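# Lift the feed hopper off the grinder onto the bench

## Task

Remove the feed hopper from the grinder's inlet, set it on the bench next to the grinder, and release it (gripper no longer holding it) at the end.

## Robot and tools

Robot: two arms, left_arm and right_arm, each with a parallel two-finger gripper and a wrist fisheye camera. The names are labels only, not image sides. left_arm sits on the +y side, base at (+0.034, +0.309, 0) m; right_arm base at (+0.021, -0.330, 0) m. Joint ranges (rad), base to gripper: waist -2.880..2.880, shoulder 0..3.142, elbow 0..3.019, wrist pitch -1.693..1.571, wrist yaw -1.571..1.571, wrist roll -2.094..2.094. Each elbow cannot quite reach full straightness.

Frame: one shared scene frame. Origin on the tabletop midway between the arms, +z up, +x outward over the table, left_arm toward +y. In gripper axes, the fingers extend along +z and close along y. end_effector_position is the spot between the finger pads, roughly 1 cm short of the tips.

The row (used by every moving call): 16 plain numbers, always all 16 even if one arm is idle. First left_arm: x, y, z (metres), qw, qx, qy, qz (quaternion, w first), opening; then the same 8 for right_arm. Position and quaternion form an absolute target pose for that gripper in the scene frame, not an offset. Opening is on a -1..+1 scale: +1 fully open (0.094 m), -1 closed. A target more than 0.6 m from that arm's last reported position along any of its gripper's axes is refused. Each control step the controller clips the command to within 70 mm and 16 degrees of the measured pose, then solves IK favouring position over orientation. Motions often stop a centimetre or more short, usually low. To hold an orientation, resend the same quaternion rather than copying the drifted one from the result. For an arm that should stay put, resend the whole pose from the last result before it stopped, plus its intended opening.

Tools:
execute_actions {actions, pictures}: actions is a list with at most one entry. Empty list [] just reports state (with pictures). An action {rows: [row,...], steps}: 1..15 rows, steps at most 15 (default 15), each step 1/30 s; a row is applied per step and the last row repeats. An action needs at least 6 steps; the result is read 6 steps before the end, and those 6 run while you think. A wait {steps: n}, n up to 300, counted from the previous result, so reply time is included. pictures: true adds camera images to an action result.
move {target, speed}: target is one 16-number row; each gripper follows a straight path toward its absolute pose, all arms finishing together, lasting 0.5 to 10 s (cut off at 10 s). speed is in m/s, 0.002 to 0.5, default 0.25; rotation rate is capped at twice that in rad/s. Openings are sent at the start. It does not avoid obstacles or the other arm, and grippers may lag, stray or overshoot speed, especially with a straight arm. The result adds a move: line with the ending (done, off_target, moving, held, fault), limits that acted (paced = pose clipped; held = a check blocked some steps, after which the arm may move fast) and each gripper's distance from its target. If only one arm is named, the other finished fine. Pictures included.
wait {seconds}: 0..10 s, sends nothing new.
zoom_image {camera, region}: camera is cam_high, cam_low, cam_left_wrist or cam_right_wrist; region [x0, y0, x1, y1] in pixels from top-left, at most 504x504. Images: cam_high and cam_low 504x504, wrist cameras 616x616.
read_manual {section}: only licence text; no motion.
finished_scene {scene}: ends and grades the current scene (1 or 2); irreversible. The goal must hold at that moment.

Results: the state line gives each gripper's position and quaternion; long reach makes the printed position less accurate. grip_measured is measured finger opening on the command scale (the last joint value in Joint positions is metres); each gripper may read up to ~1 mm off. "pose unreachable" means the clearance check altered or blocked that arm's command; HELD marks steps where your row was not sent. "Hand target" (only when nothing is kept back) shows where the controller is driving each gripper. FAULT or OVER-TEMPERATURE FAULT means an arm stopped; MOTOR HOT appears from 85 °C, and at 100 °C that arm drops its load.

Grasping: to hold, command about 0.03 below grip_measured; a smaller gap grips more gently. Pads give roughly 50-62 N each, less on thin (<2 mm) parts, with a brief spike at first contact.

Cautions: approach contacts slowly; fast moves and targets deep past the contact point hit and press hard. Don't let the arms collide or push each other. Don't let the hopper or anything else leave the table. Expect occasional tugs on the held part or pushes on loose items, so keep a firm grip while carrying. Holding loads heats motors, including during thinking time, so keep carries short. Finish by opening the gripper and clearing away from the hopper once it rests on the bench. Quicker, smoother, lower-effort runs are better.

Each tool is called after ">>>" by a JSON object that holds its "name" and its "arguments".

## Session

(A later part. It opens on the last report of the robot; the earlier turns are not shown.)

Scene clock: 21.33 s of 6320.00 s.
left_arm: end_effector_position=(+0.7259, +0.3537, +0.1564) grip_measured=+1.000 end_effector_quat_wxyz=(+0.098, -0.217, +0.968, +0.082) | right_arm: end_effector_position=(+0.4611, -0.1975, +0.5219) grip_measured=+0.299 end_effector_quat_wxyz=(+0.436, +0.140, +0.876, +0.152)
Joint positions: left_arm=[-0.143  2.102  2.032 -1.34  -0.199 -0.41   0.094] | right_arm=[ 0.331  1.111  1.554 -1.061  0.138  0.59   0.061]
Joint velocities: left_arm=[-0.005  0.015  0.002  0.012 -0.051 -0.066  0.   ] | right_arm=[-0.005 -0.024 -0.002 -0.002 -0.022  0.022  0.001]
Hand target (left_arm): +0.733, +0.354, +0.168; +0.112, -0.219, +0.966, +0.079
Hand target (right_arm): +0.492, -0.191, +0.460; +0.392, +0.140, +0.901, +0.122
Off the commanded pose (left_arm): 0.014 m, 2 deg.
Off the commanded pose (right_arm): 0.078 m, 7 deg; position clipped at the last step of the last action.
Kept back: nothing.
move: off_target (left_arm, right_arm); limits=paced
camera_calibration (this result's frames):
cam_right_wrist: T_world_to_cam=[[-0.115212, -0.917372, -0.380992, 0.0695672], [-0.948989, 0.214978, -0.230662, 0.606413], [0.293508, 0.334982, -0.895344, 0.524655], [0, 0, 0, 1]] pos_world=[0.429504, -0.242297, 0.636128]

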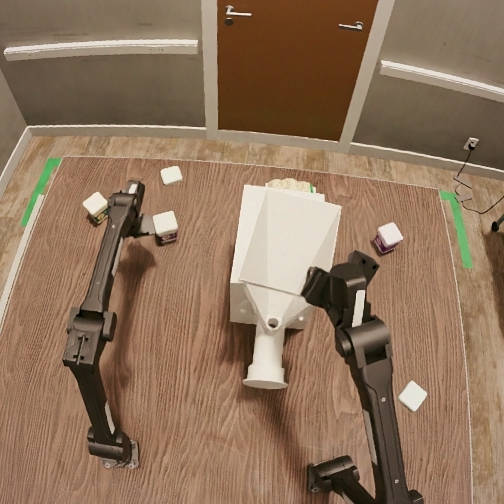

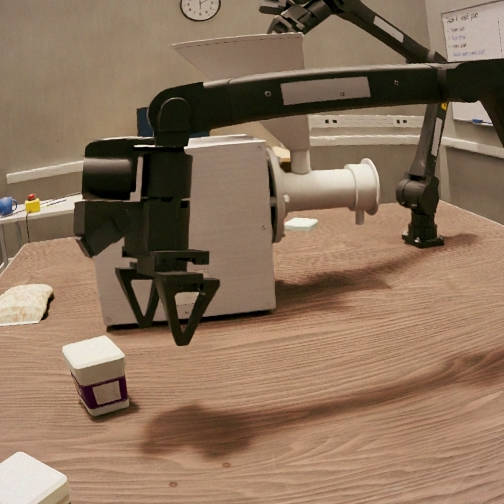

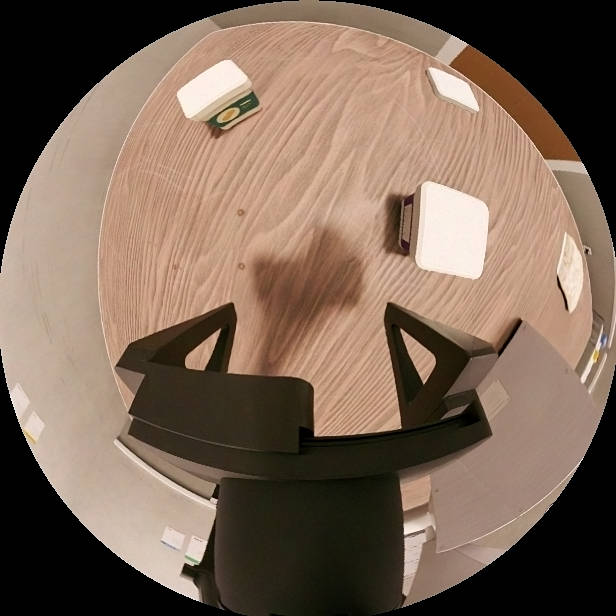

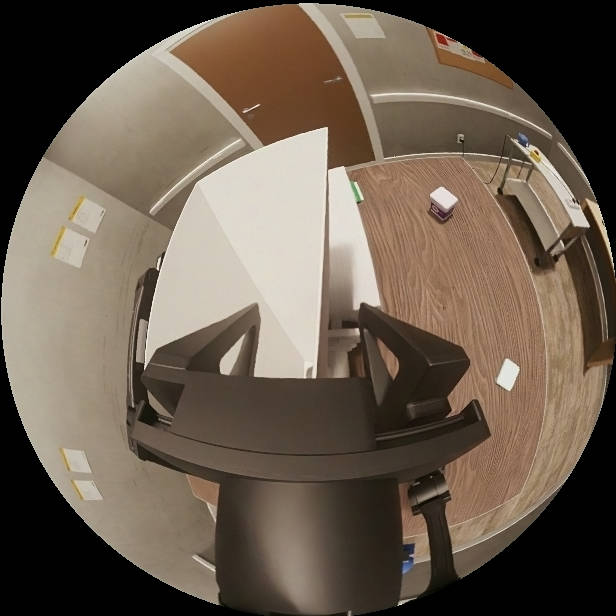

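>>> {"name": "move", "arguments": {"target": [0.733,0.354,0.168,0.112,-0.219,0.966,0.079,1,0.50,-0.205,0.56,0.392,0.14,0.901,0.122,0.3], "speed": 0.1}}

>>> {"name": "move", "arguments": {"target": [0.733,0.354,0.168,0.112,-0.219,0.966,0.079,1,0.525,-0.20,0.51,0.392,0.14,0.901,0.122,0.3], "speed": 0.06}}

Scene clock: 23.00 s of 6320.00 s.
left_arm: end_effector_position=(+0.7259, +0.3537, +0.1564) grip_measured=+1.000 end_effector_quat_wxyz=(+0.098, -0.217, +0.968, +0.082) | right_arm: end_effector_position=(+0.5007, -0.2008, +0.5299) grip_measured=+0.299 end_effector_quat_wxyz=(+0.370, +0.143, +0.911, +0.113)
Joint positions: left_arm=[-0.143  2.102  2.032 -1.34  -0.199 -0.41   0.094] | right_arm=[ 0.291  1.312  1.828 -1.299  0.118  0.568  0.061]
Joint velocities: left_arm=[-0.005  0.005 -0.007  0.017 -0.007 -0.007  0.   ] | right_arm=[-0.015 -0.005 -0.012  0.012 -0.022 -0.037 -0.   ]
Hand target (left_arm): +0.733, +0.354, +0.168; +0.112, -0.219, +0.966, +0.079
Hand target (right_arm): +0.498, -0.205, +0.559; +0.393, +0.139, +0.901, +0.120
Off the commanded pose (left_arm): 0.014 m, 2 deg.
Off the commanded pose (right_arm): 0.030 m, 3 deg.
Kept back: nothing.
move: off_target (left_arm, right_arm)
camera_calibration (this result's frames):
cam_right_wrist: T_world_to_cam=[[-0.179317, -0.935483, -0.304493, 0.062037], [-0.972023, 0.216202, -0.091801, 0.584759], [0.15171, 0.279513, -0.94808, 0.609087], [0, 0, 0, 1]] pos_world=[0.487119, -0.238639, 0.650034]

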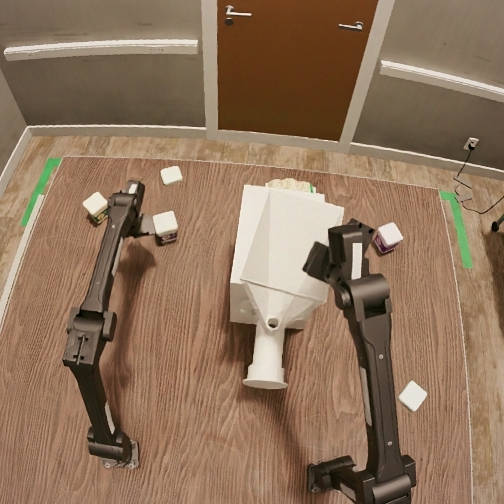

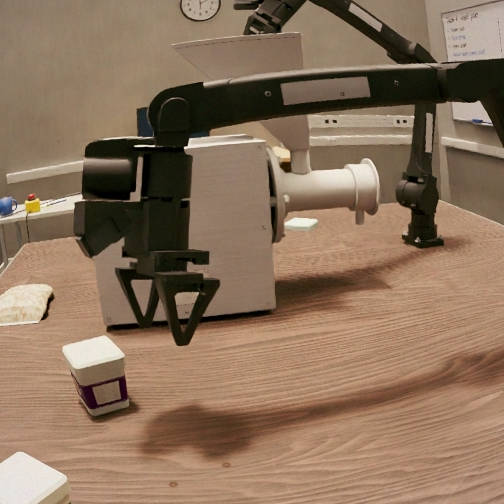

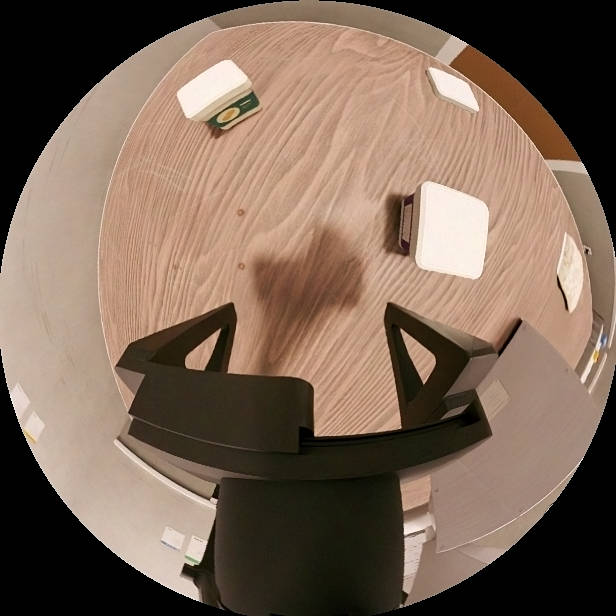

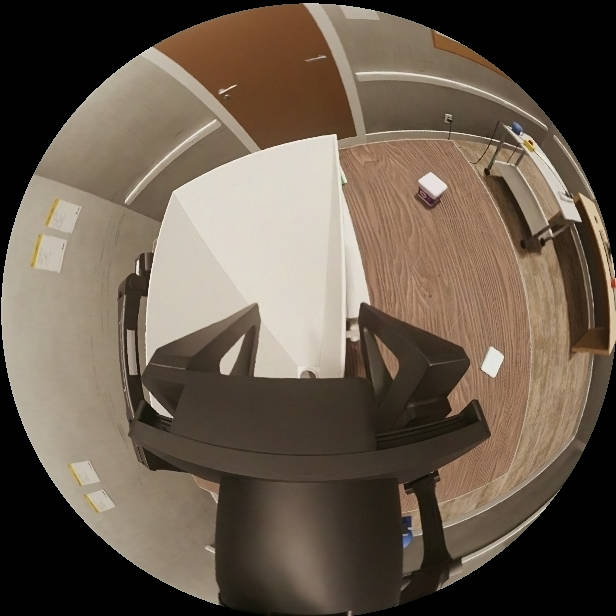

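Scene clock: 23.80 s of 6320.00 s.
left_arm: end_effector_position=(+0.7259, +0.3537, +0.1564) grip_measured=+1.000 end_effector_quat_wxyz=(+0.098, -0.217, +0.968, +0.082) | right_arm: end_effector_position=(+0.5160, -0.1986, +0.5272) grip_measured=+0.299 end_effector_quat_wxyz=(+0.401, +0.144, +0.895, +0.130)
Joint positions: left_arm=[-0.143  2.102  2.032 -1.34  -0.199 -0.41   0.094] | right_arm=[ 0.283  1.296  1.765 -1.175  0.109  0.565  0.061]
Joint velocities: left_arm=[ 0.005 -0.015 -0.002  0.012 -0.007 -0.007  0.   ] | right_arm=[-0.015 -0.005  0.012  0.007 -0.022  0.007  0.001]
Hand target (left_arm): +0.733, +0.354, +0.168; +0.112, -0.219, +0.966, +0.079
Hand target (right_arm): +0.525, -0.200, +0.511; +0.392, +0.140, +0.901, +0.122
Off the commanded pose (left_arm): 0.014 m, 2 deg.
Off the commanded pose (right_arm): 0.020 m, 2 deg.
Kept back: nothing.
move: off_target (left_arm, right_arm)
camera_calibration (this result's frames):
cam_right_wrist: T_world_to_cam=[[-0.154933, -0.927141, -0.341183, 0.0743997], [-0.963254, 0.218467, -0.156248, 0.628803], [0.219401, 0.304438, -0.92692, 0.562513], [0, 0, 0, 1]] pos_world=[0.493808, -0.239644, 0.645037]

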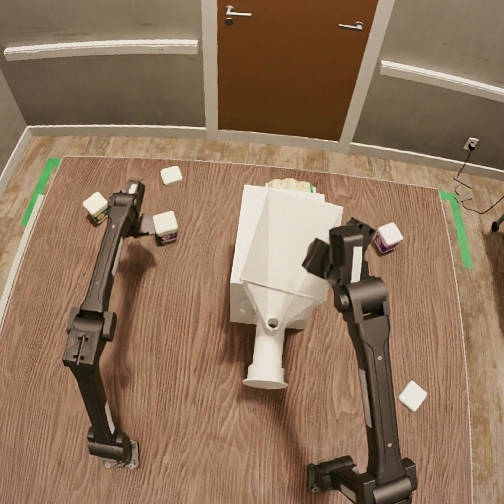

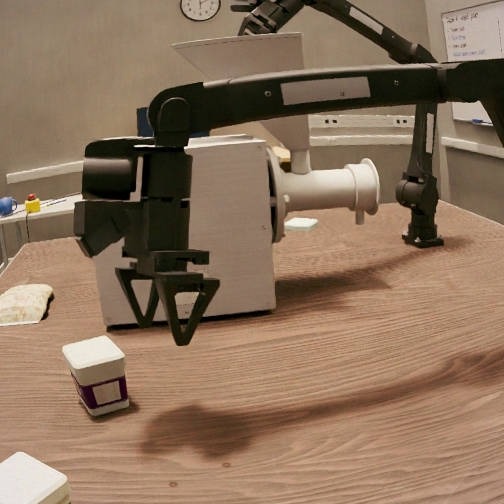

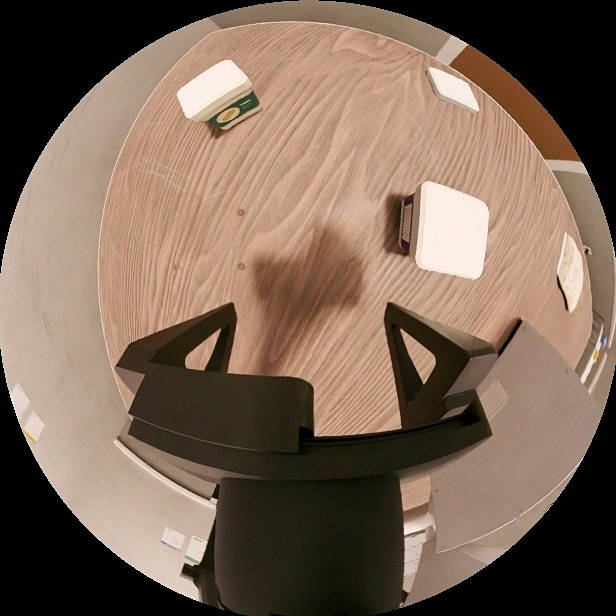

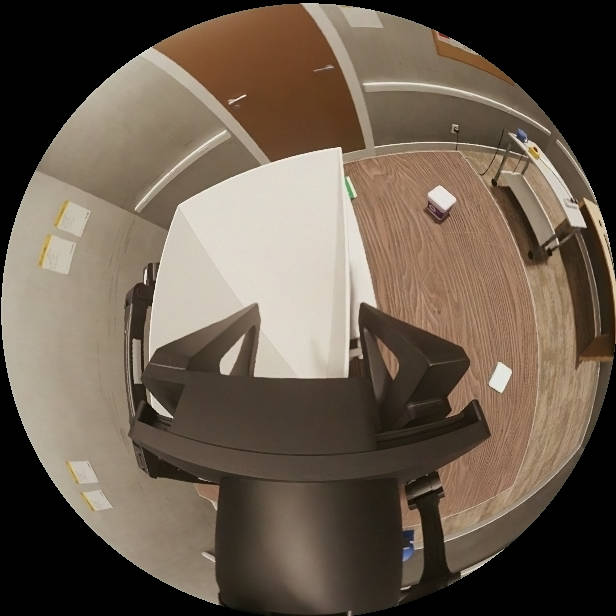

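>>> {"name": "move", "arguments": {"target": [0.733,0.354,0.168,0.112,-0.219,0.966,0.079,1,0.53,-0.222,0.50,0.392,0.14,0.901,0.122,0.3], "speed": 0.06}}

>>> {"name": "zoom_image", "arguments": {"camera": "cam_low", "region": [200, 0, 320, 70]}}

Scene clock: 24.97 s of 6320.00 s.
left_arm: end_effector_position=(+0.7259, +0.3537, +0.1564) grip_measured=+1.000 end_effector_quat_wxyz=(+0.098, -0.217, +0.968, +0.082) | right_arm: end_effector_position=(+0.5220, -0.2181, +0.5216) grip_measured=+0.299 end_effector_quat_wxyz=(+0.406, +0.145, +0.892, +0.134)
Joint positions: left_arm=[-0.143  2.102  2.032 -1.34  -0.199 -0.41   0.094] | right_arm=[ 0.229  1.281  1.728 -1.135  0.066  0.533  0.061]
Joint velocities: left_arm=[ 0.005 -0.005  0.012 -0.012 -0.037  0.007  0.   ] | right_arm=[-0.005  0.005  0.007 -0.002  0.066 -0.051 -0.   ]
Hand target (left_arm): +0.733, +0.354, +0.168; +0.112, -0.219, +0.966, +0.079
Hand target (right_arm): +0.530, -0.222, +0.500; +0.392, +0.140, +0.901, +0.121
Off the commanded pose (left_arm): 0.014 m, 2 deg.
Off the commanded pose (right_arm): 0.023 m, 2 deg.
Kept back: nothing.
move: off_target (left_arm, right_arm)
camera_calibration (this result's frames):
cam_right_wrist: T_world_to_cam=[[-0.151395, -0.924555, -0.349682, 0.0584961], [-0.961032, 0.22045, -0.166789, 0.642741], [0.231293, 0.310805, -0.921902, 0.554407], [0, 0, 0, 1]] pos_world=[0.498321, -0.259922, 0.638767]

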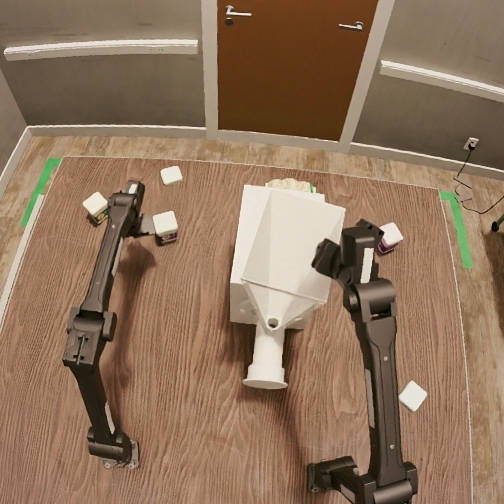

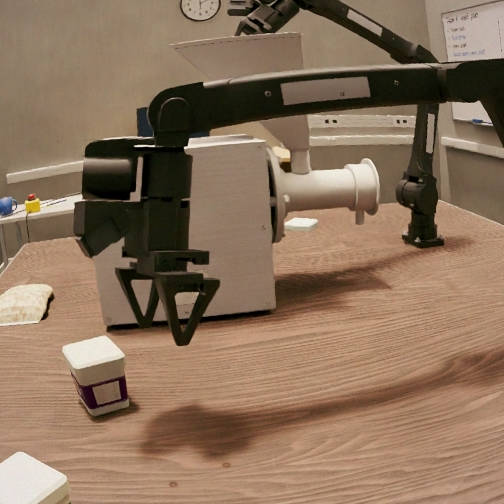

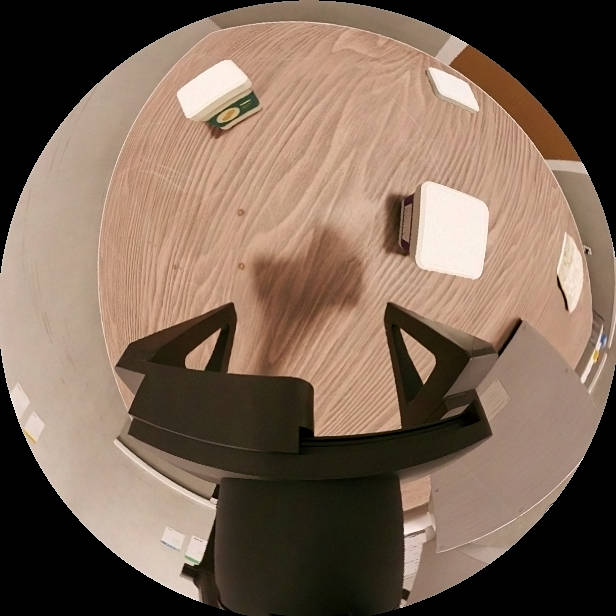

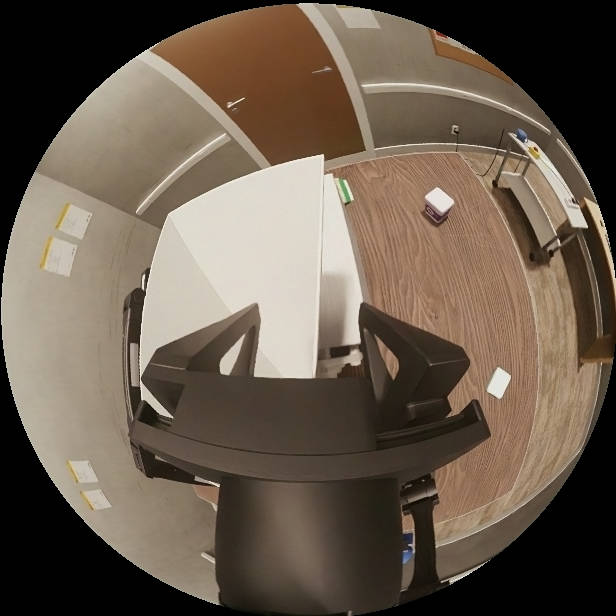

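Region (200, 0, 320, 70) of cam_low's 504x504 image, scaled by 4.200, with more detail than that image has; it fills the top 294 rows of this view, and the rest is white.

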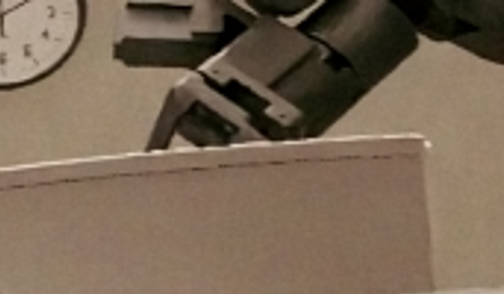

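>>> {"name": "move", "arguments": {"target": [0.733,0.354,0.168,0.112,-0.219,0.966,0.079,1,0.51,-0.22,0.53,0.27,0.12,0.945,0.14,0.3], "speed": 0.1}}

>>> {"name": "move", "arguments": {"target": [0.733,0.354,0.168,0.112,-0.219,0.966,0.079,1,0.52,-0.21,0.47,0.27,0.12,0.945,0.14,0.3], "speed": 0.06}}

>>> {"name": "zoom_image", "arguments": {"camera": "cam_low", "region": [200, 0, 320, 70]}}

Scene clock: 27.67 s of 6320.00 s.
left_arm: end_effector_position=(+0.7259, +0.3537, +0.1564) grip_measured=+1.000 end_effector_quat_wxyz=(+0.098, -0.217, +0.968, +0.082) | right_arm: end_effector_position=(+0.5057, -0.2162, +0.5078) grip_measured=+0.299 end_effector_quat_wxyz=(+0.252, +0.125, +0.950, +0.133)
Joint positions: left_arm=[-0.143  2.102  2.032 -1.34  -0.199 -0.41   0.094] | right_arm=[ 0.19   1.437  1.985 -1.547 -0.082  0.489  0.061]
Joint velocities: left_arm=[ 0.005 -0.005 -0.007  0.017 -0.037 -0.051  0.   ] | right_arm=[-0.005  0.015 -0.012 -0.007  0.022 -0.037 -0.001]
Hand target (left_arm): +0.733, +0.354, +0.168; +0.112, -0.219, +0.966, +0.079
Hand target (right_arm): +0.509, -0.220, +0.528; +0.271, +0.120, +0.945, +0.137
Off the commanded pose (left_arm): 0.014 m, 2 deg.
Off the commanded pose (right_arm): 0.023 m, 2 deg.
Kept back: nothing.
move: off_target (left_arm, right_arm)
camera_calibration (this result's frames):
cam_right_wrist: T_world_to_cam=[[-0.170486, -0.935908, -0.308237, 0.0391296], [-0.980451, 0.129937, 0.147754, 0.454829], [-0.0982326, 0.327402, -0.939765, 0.724159], [0, 0, 0, 1]] pos_world=[0.523745, -0.259569, 0.625398]

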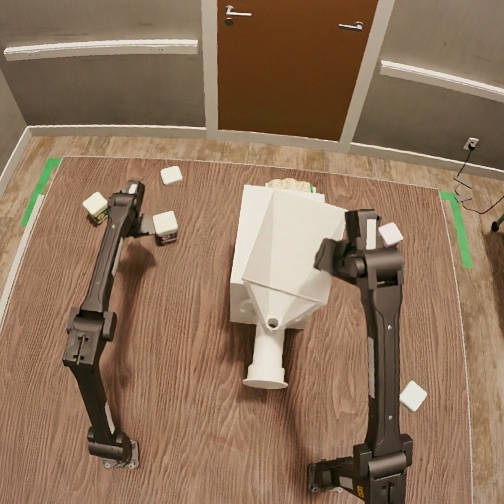

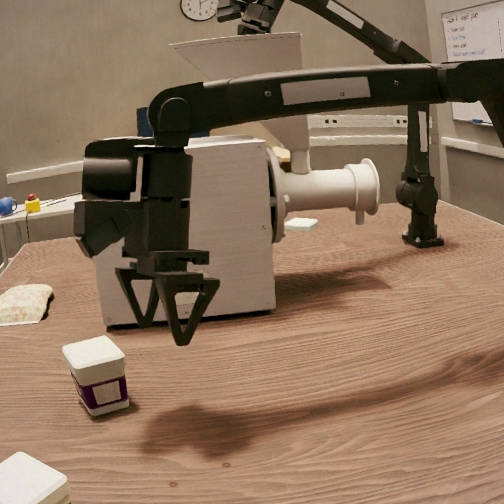

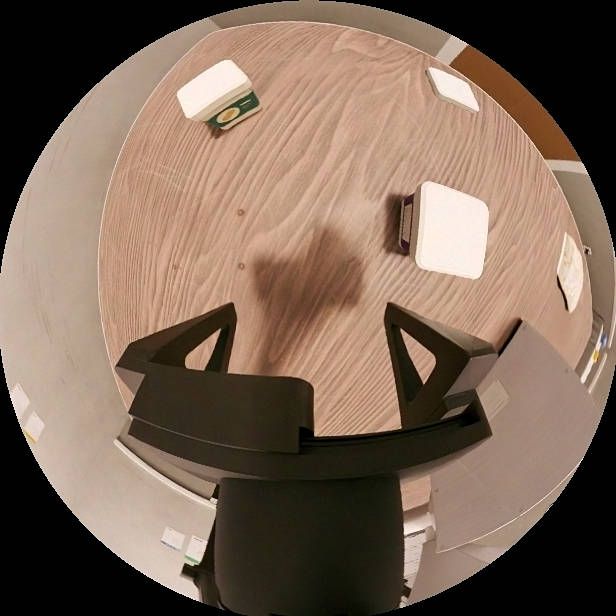

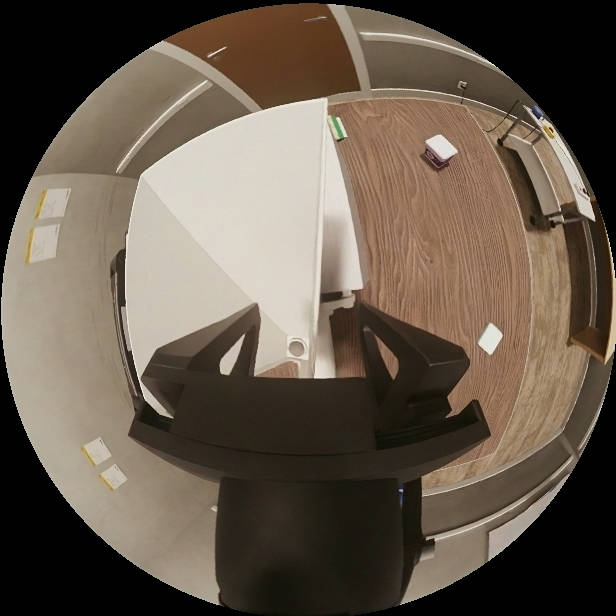

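Scene clock: 28.63 s of 6320.00 s.
left_arm: end_effector_position=(+0.7259, +0.3537, +0.1564) grip_measured=+1.000 end_effector_quat_wxyz=(+0.098, -0.217, +0.968, +0.082) | right_arm: end_effector_position=(+0.5136, -0.2146, +0.5037) grip_measured=+0.299 end_effector_quat_wxyz=(+0.302, +0.121, +0.934, +0.150)
Joint positions: left_arm=[-0.143  2.102  2.032 -1.34  -0.199 -0.41   0.094] | right_arm=[ 0.189  1.371  1.858 -1.375 -0.082  0.489  0.061]
Joint velocities: left_arm=[-0.015 -0.005 -0.002  0.007  0.022 -0.007  0.   ] | right_arm=[ 0.005  0.005  0.012  0.002  0.022 -0.037  0.   ]
Hand target (left_arm): +0.733, +0.354, +0.168; +0.112, -0.219, +0.966, +0.079
Hand target (right_arm): +0.520, -0.210, +0.471; +0.270, +0.120, +0.945, +0.140
Off the commanded pose (left_arm): 0.014 m, 2 deg.
Off the commanded pose (right_arm): 0.035 m, 4 deg.
Kept back: nothing.
move: off_target (left_arm, right_arm)
camera_calibration (this result's frames):
cam_right_wrist: T_world_to_cam=[[-0.134974, -0.928405, -0.346189, 0.0432024], [-0.990843, 0.12767, 0.0439312, 0.520182], [0.00341216, 0.348949, -0.937136, 0.6717], [0, 0, 0, 1]] pos_world=[0.518959, -0.260691, 0.621577]

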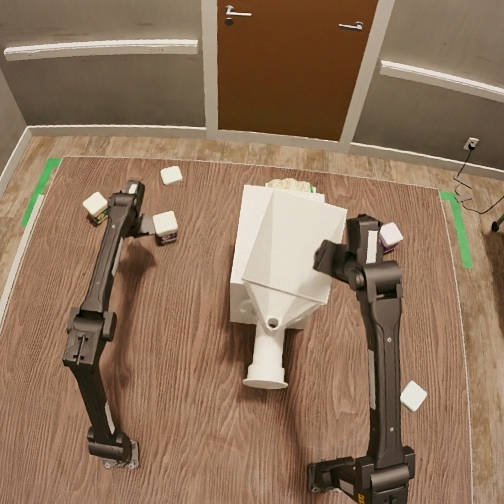

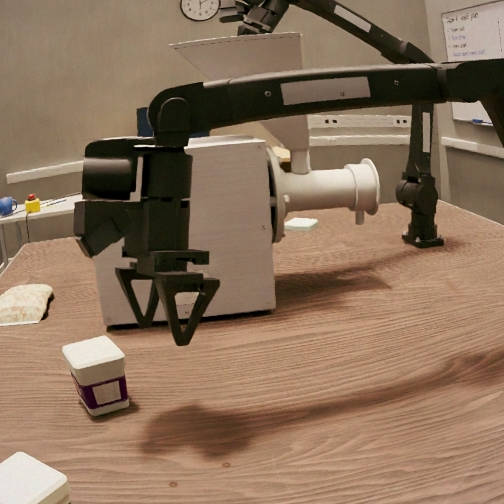

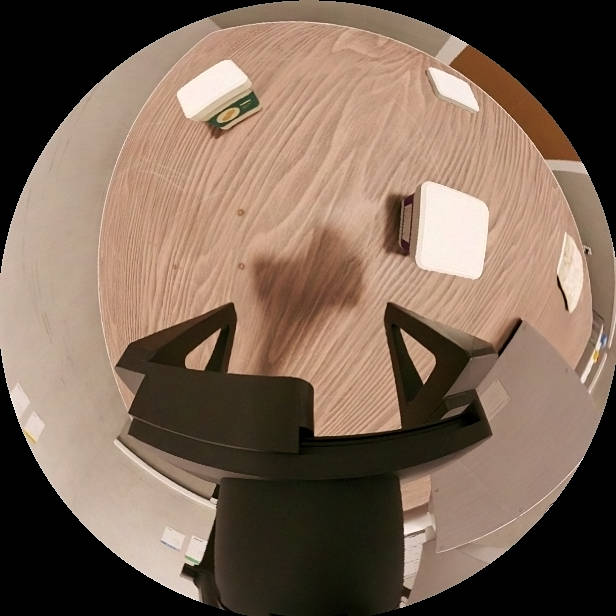

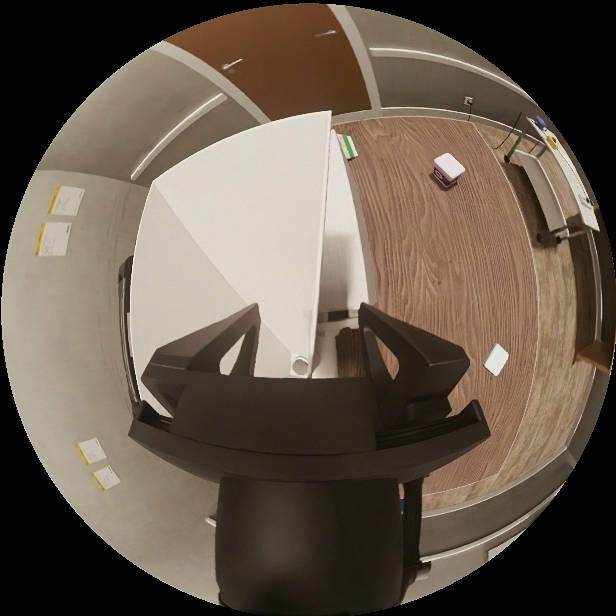

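Region (200, 0, 320, 70) of cam_low's 504x504 image, scaled by 4.200, with more detail than that image has; it fills the top 294 rows of this view, and the rest is white.

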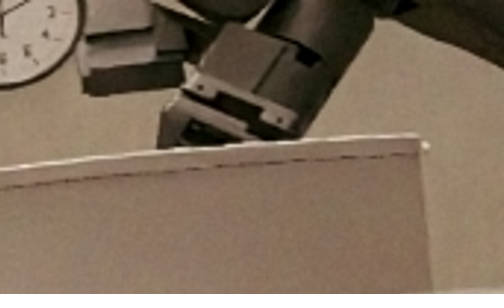

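>>> {"name": "zoom_image", "arguments": {"camera": "cam_right_wrist", "region": [200, 250, 420, 400]}}

>>> {"name": "zoom_image", "arguments": {"camera": "cam_high", "region": [280, 190, 380, 320]}}

Region (200, 250, 420, 400) of cam_right_wrist's 616x616 image, scaled by 2.291, with more detail than that image has; it fills the top 344 rows of this view, and the rest is white.

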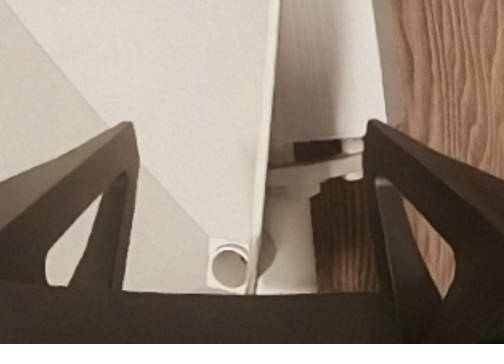

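Region (280, 190, 380, 320) of cam_high's 504x504 image, scaled by 3.877, with more detail than that image has; it fills the left 388 columns of this view, and the rest is white.

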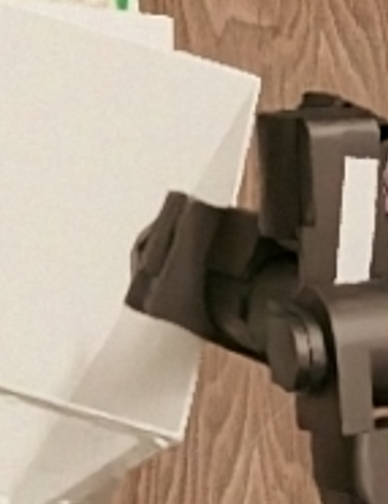

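>>> {"name": "move", "arguments": {"target": [0.733,0.354,0.168,0.112,-0.219,0.966,0.079,1,0.515,-0.212,0.495,0.29,0.12,0.94,0.145,-1], "speed": 0.06}}

Scene clock: 30.27 s of 6320.00 s.
left_arm: end_effector_position=(+0.7259, +0.3537, +0.1564) grip_measured=+1.000 end_effector_quat_wxyz=(+0.098, -0.217, +0.968, +0.082) | right_arm: end_effector_position=(+0.5121, -0.2156, +0.5043) grip_measured=-0.984 end_effector_quat_wxyz=(+0.301, +0.129, +0.933, +0.148)
Joint positions: left_arm=[-0.143  2.102  2.032 -1.34  -0.199 -0.41   0.094] | right_arm=[ 0.191  1.368  1.858 -1.379 -0.073  0.505  0.001]
Joint velocities: left_arm=[ 0.015 -0.005 -0.012 -0.002 -0.022  0.007  0.   ] | right_arm=[-0.015 -0.005 -0.012 -0.007  0.051 -0.051 -0.001]
Hand target (left_arm): +0.733, +0.354, +0.168; +0.112, -0.219, +0.966, +0.079
Hand target (right_arm): +0.515, -0.212, +0.495; +0.290, +0.120, +0.938, +0.145
Off the commanded pose (left_arm): 0.014 m, 2 deg.
Off the commanded pose (right_arm): 0.010 m, 2 deg.
Kept back: nothing.
move: off_target (left_arm)
camera_calibration (this result's frames):
cam_right_wrist: T_world_to_cam=[[-0.151172, -0.925491, -0.347294, 0.0517065], [-0.988485, 0.143877, 0.0468613, 0.519633], [0.00659774, 0.350379, -0.936585, 0.671033], [0, 0, 0, 1]] pos_world=[0.517039, -0.262025, 0.622086]

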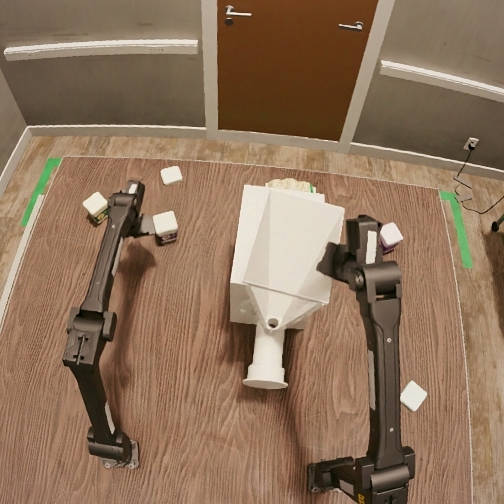

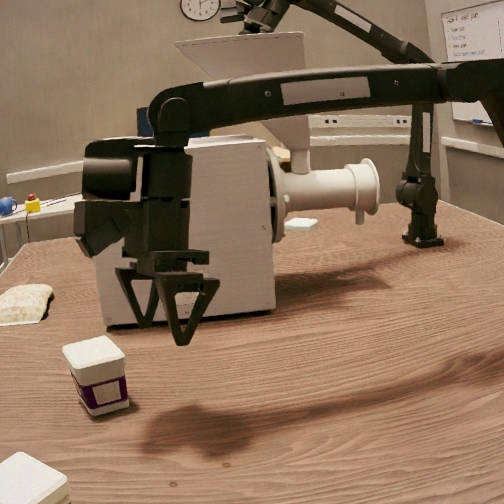

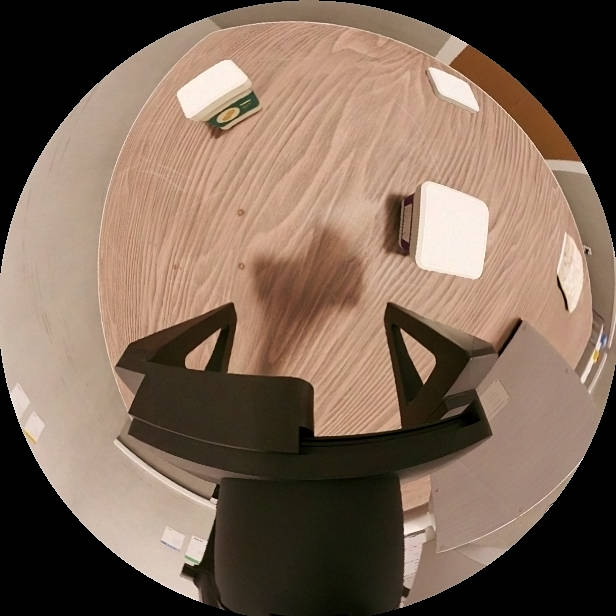

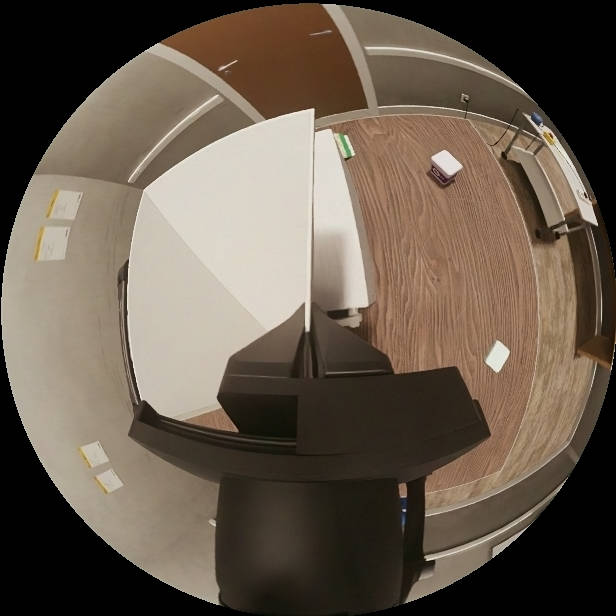

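>>> {"name": "move", "arguments": {"target": [0.733,0.354,0.168,0.112,-0.219,0.966,0.079,1,0.512,-0.215,0.56,0.30,0.125,0.935,0.147,-1], "speed": 0.04}}

>>> {"name": "zoom_image", "arguments": {"camera": "cam_low", "region": [160, 0, 360, 200]}}

Scene clock: 32.13 s of 6320.00 s.
left_arm: end_effector_position=(+0.7259, +0.3537, +0.1564) grip_measured=+1.000 end_effector_quat_wxyz=(+0.098, -0.217, +0.968, +0.082) | right_arm: end_effector_position=(+0.5142, -0.2134, +0.5059) grip_measured=-0.989 end_effector_quat_wxyz=(+0.249, +0.130, +0.951, +0.131)
Joint positions: left_arm=[-0.143  2.102  2.032 -1.34  -0.199 -0.41   0.094] | right_arm=[ 0.194  1.463  2.01  -1.552 -0.075  0.501  0.001]
Joint velocities: left_arm=[-0.015 -0.005 -0.012  0.022 -0.037  0.007  0.   ] | right_arm=[-0.015  0.015 -0.017 -0.017 -0.037 -0.051  0.001]
Hand target (left_arm): +0.733, +0.354, +0.168; +0.112, -0.219, +0.966, +0.079
Hand target (right_arm): +0.506, -0.216, +0.558; +0.301, +0.125, +0.934, +0.147
Off the commanded pose (left_arm): 0.014 m, 2 deg.
Off the commanded pose (right_arm): 0.054 m, 6 deg.
Kept back: nothing.
move: off_target (left_arm, right_arm)
camera_calibration (this result's frames):
cam_right_wrist: T_world_to_cam=[[-0.181288, -0.934458, -0.306469, 0.0476088], [-0.978142, 0.139061, 0.154596, 0.460397], [-0.101846, 0.327797, -0.939243, 0.72405], [0, 0, 0, 1]] pos_world=[0.532706, -0.256876, 0.623474]

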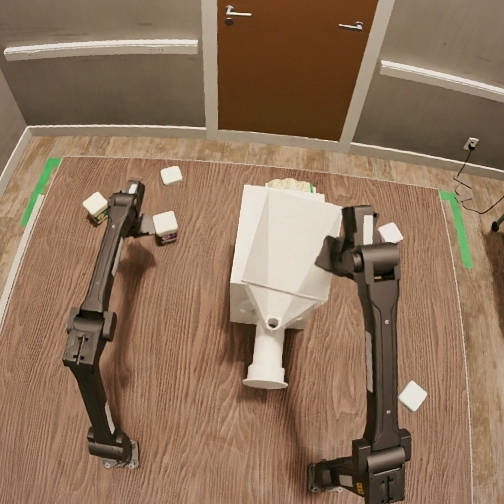

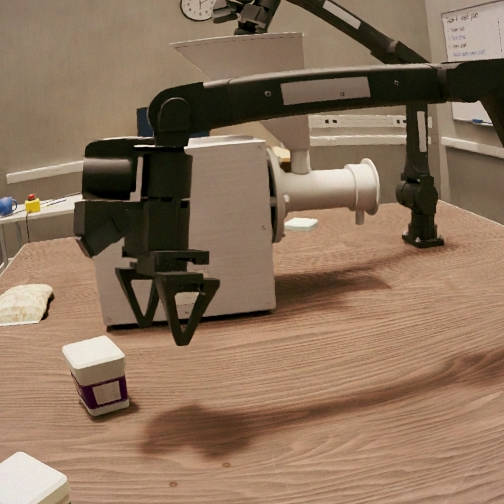

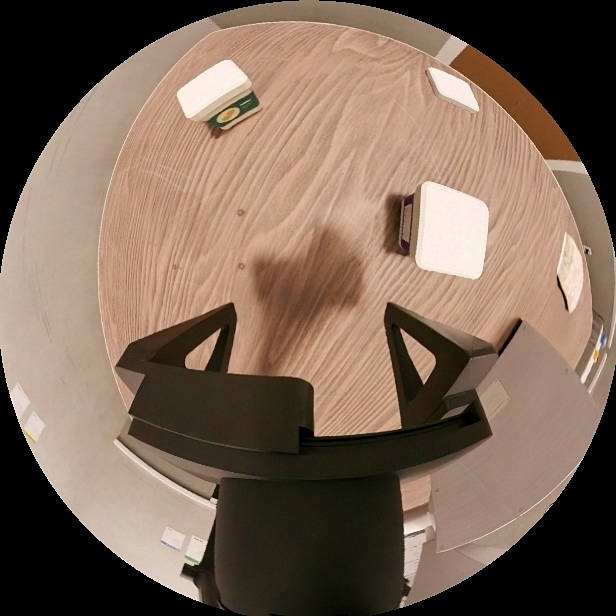

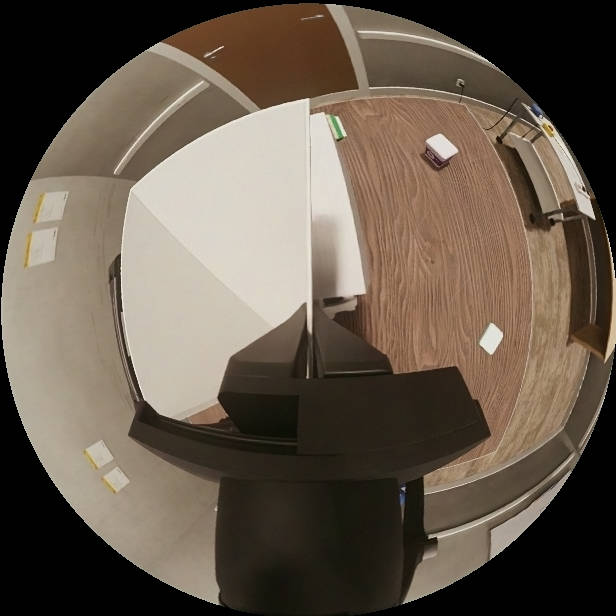

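Region (160, 0, 360, 200) of cam_low's 504x504 image, scaled by 2.520, with more detail than that image has.

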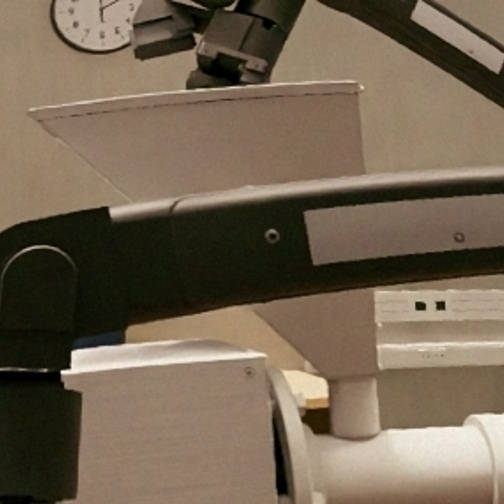

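>>> {"name": "move", "arguments": {"target": [0.733,0.354,0.168,0.112,-0.219,0.966,0.079,1,0.505,-0.215,0.60,0.30,0.125,0.935,0.147,-1], "speed": 0.04}}

>>> {"name": "zoom_image", "arguments": {"camera": "cam_low", "region": [160, 0, 360, 200]}}

Scene clock: 35.03 s of 6320.00 s.
left_arm: end_effector_position=(+0.7259, +0.3537, +0.1564) grip_measured=+1.000 end_effector_quat_wxyz=(+0.098, -0.217, +0.968, +0.082) | right_arm: end_effector_position=(+0.5135, -0.2097, +0.5080) grip_measured=-0.989 end_effector_quat_wxyz=(+0.217, +0.129, +0.960, +0.122)
Joint positions: left_arm=[-0.143  2.102  2.032 -1.34  -0.199 -0.41   0.094] | right_arm=[ 0.2    1.523  2.111 -1.661 -0.079  0.501  0.001]
Joint velocities: left_arm=[-0.015 -0.005  0.002  0.012  0.037 -0.037  0.   ] | right_arm=[-0.015  0.005 -0.012 -0.002 -0.007 -0.007 -0.001]
Hand target (left_arm): +0.733, +0.354, +0.168; +0.112, -0.219, +0.966, +0.079
Hand target (right_arm): +0.499, -0.216, +0.580; +0.300, +0.125, +0.934, +0.148
Off the commanded pose (left_arm): 0.014 m, 2 deg.
Off the commanded pose (right_arm): 0.093 m, 10 deg; position clipped at the last step of the last action.
Kept back: nothing.
move: off_target (left_arm, right_arm); limits=paced
camera_calibration (this result's frames):
cam_right_wrist: T_world_to_cam=[[-0.193873, -0.939277, -0.283147, 0.0451762], [-0.966477, 0.133345, 0.219412, 0.418815], [-0.168333, 0.316193, -0.933641, 0.753573], [0, 0, 0, 1]] pos_world=[0.540385, -0.251689, 0.624465]

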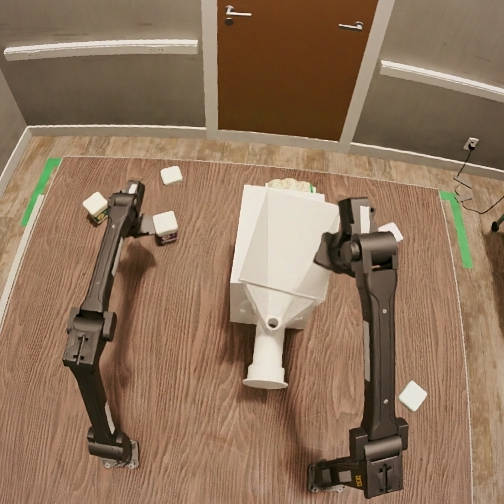

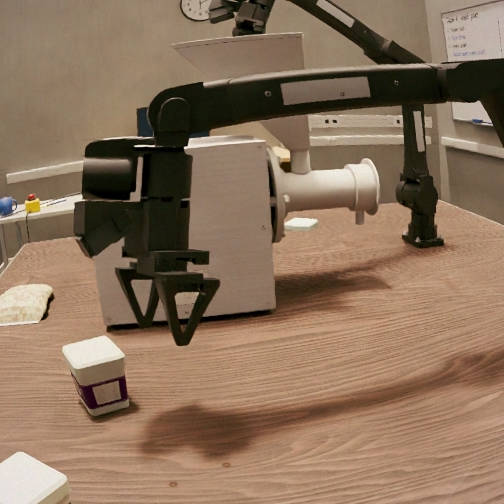

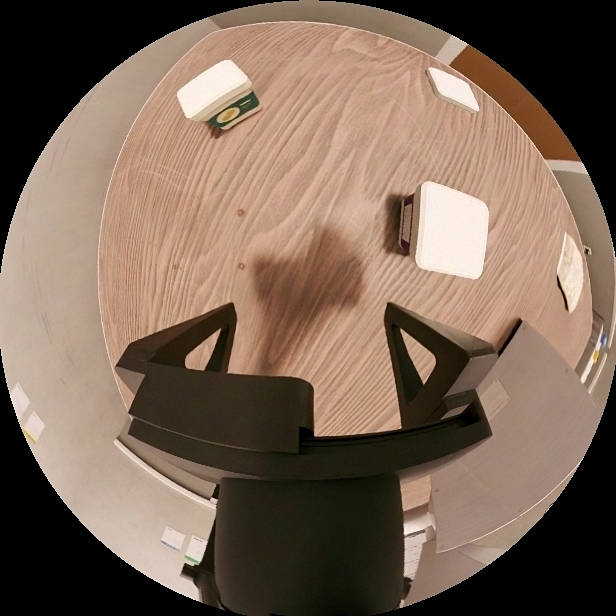

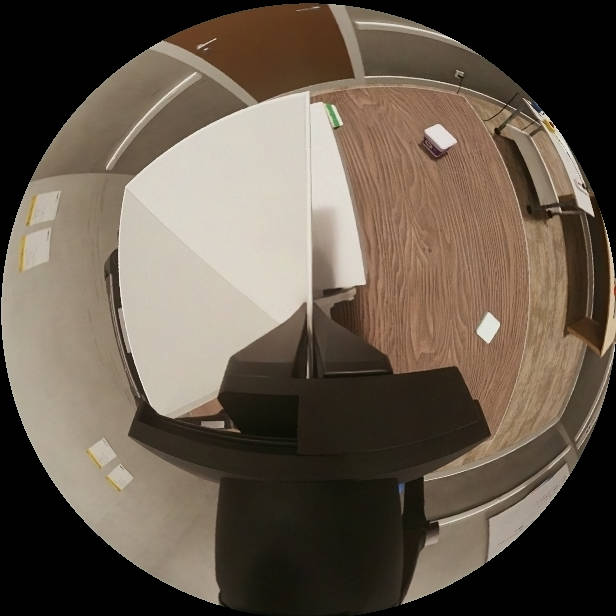

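Region (160, 0, 360, 200) of cam_low's 504x504 image, scaled by 2.520, with more detail than that image has.

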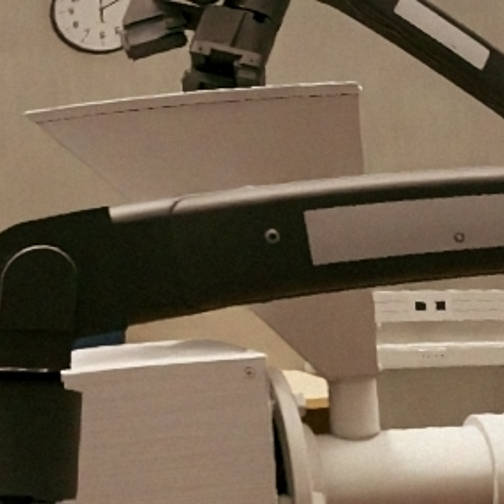

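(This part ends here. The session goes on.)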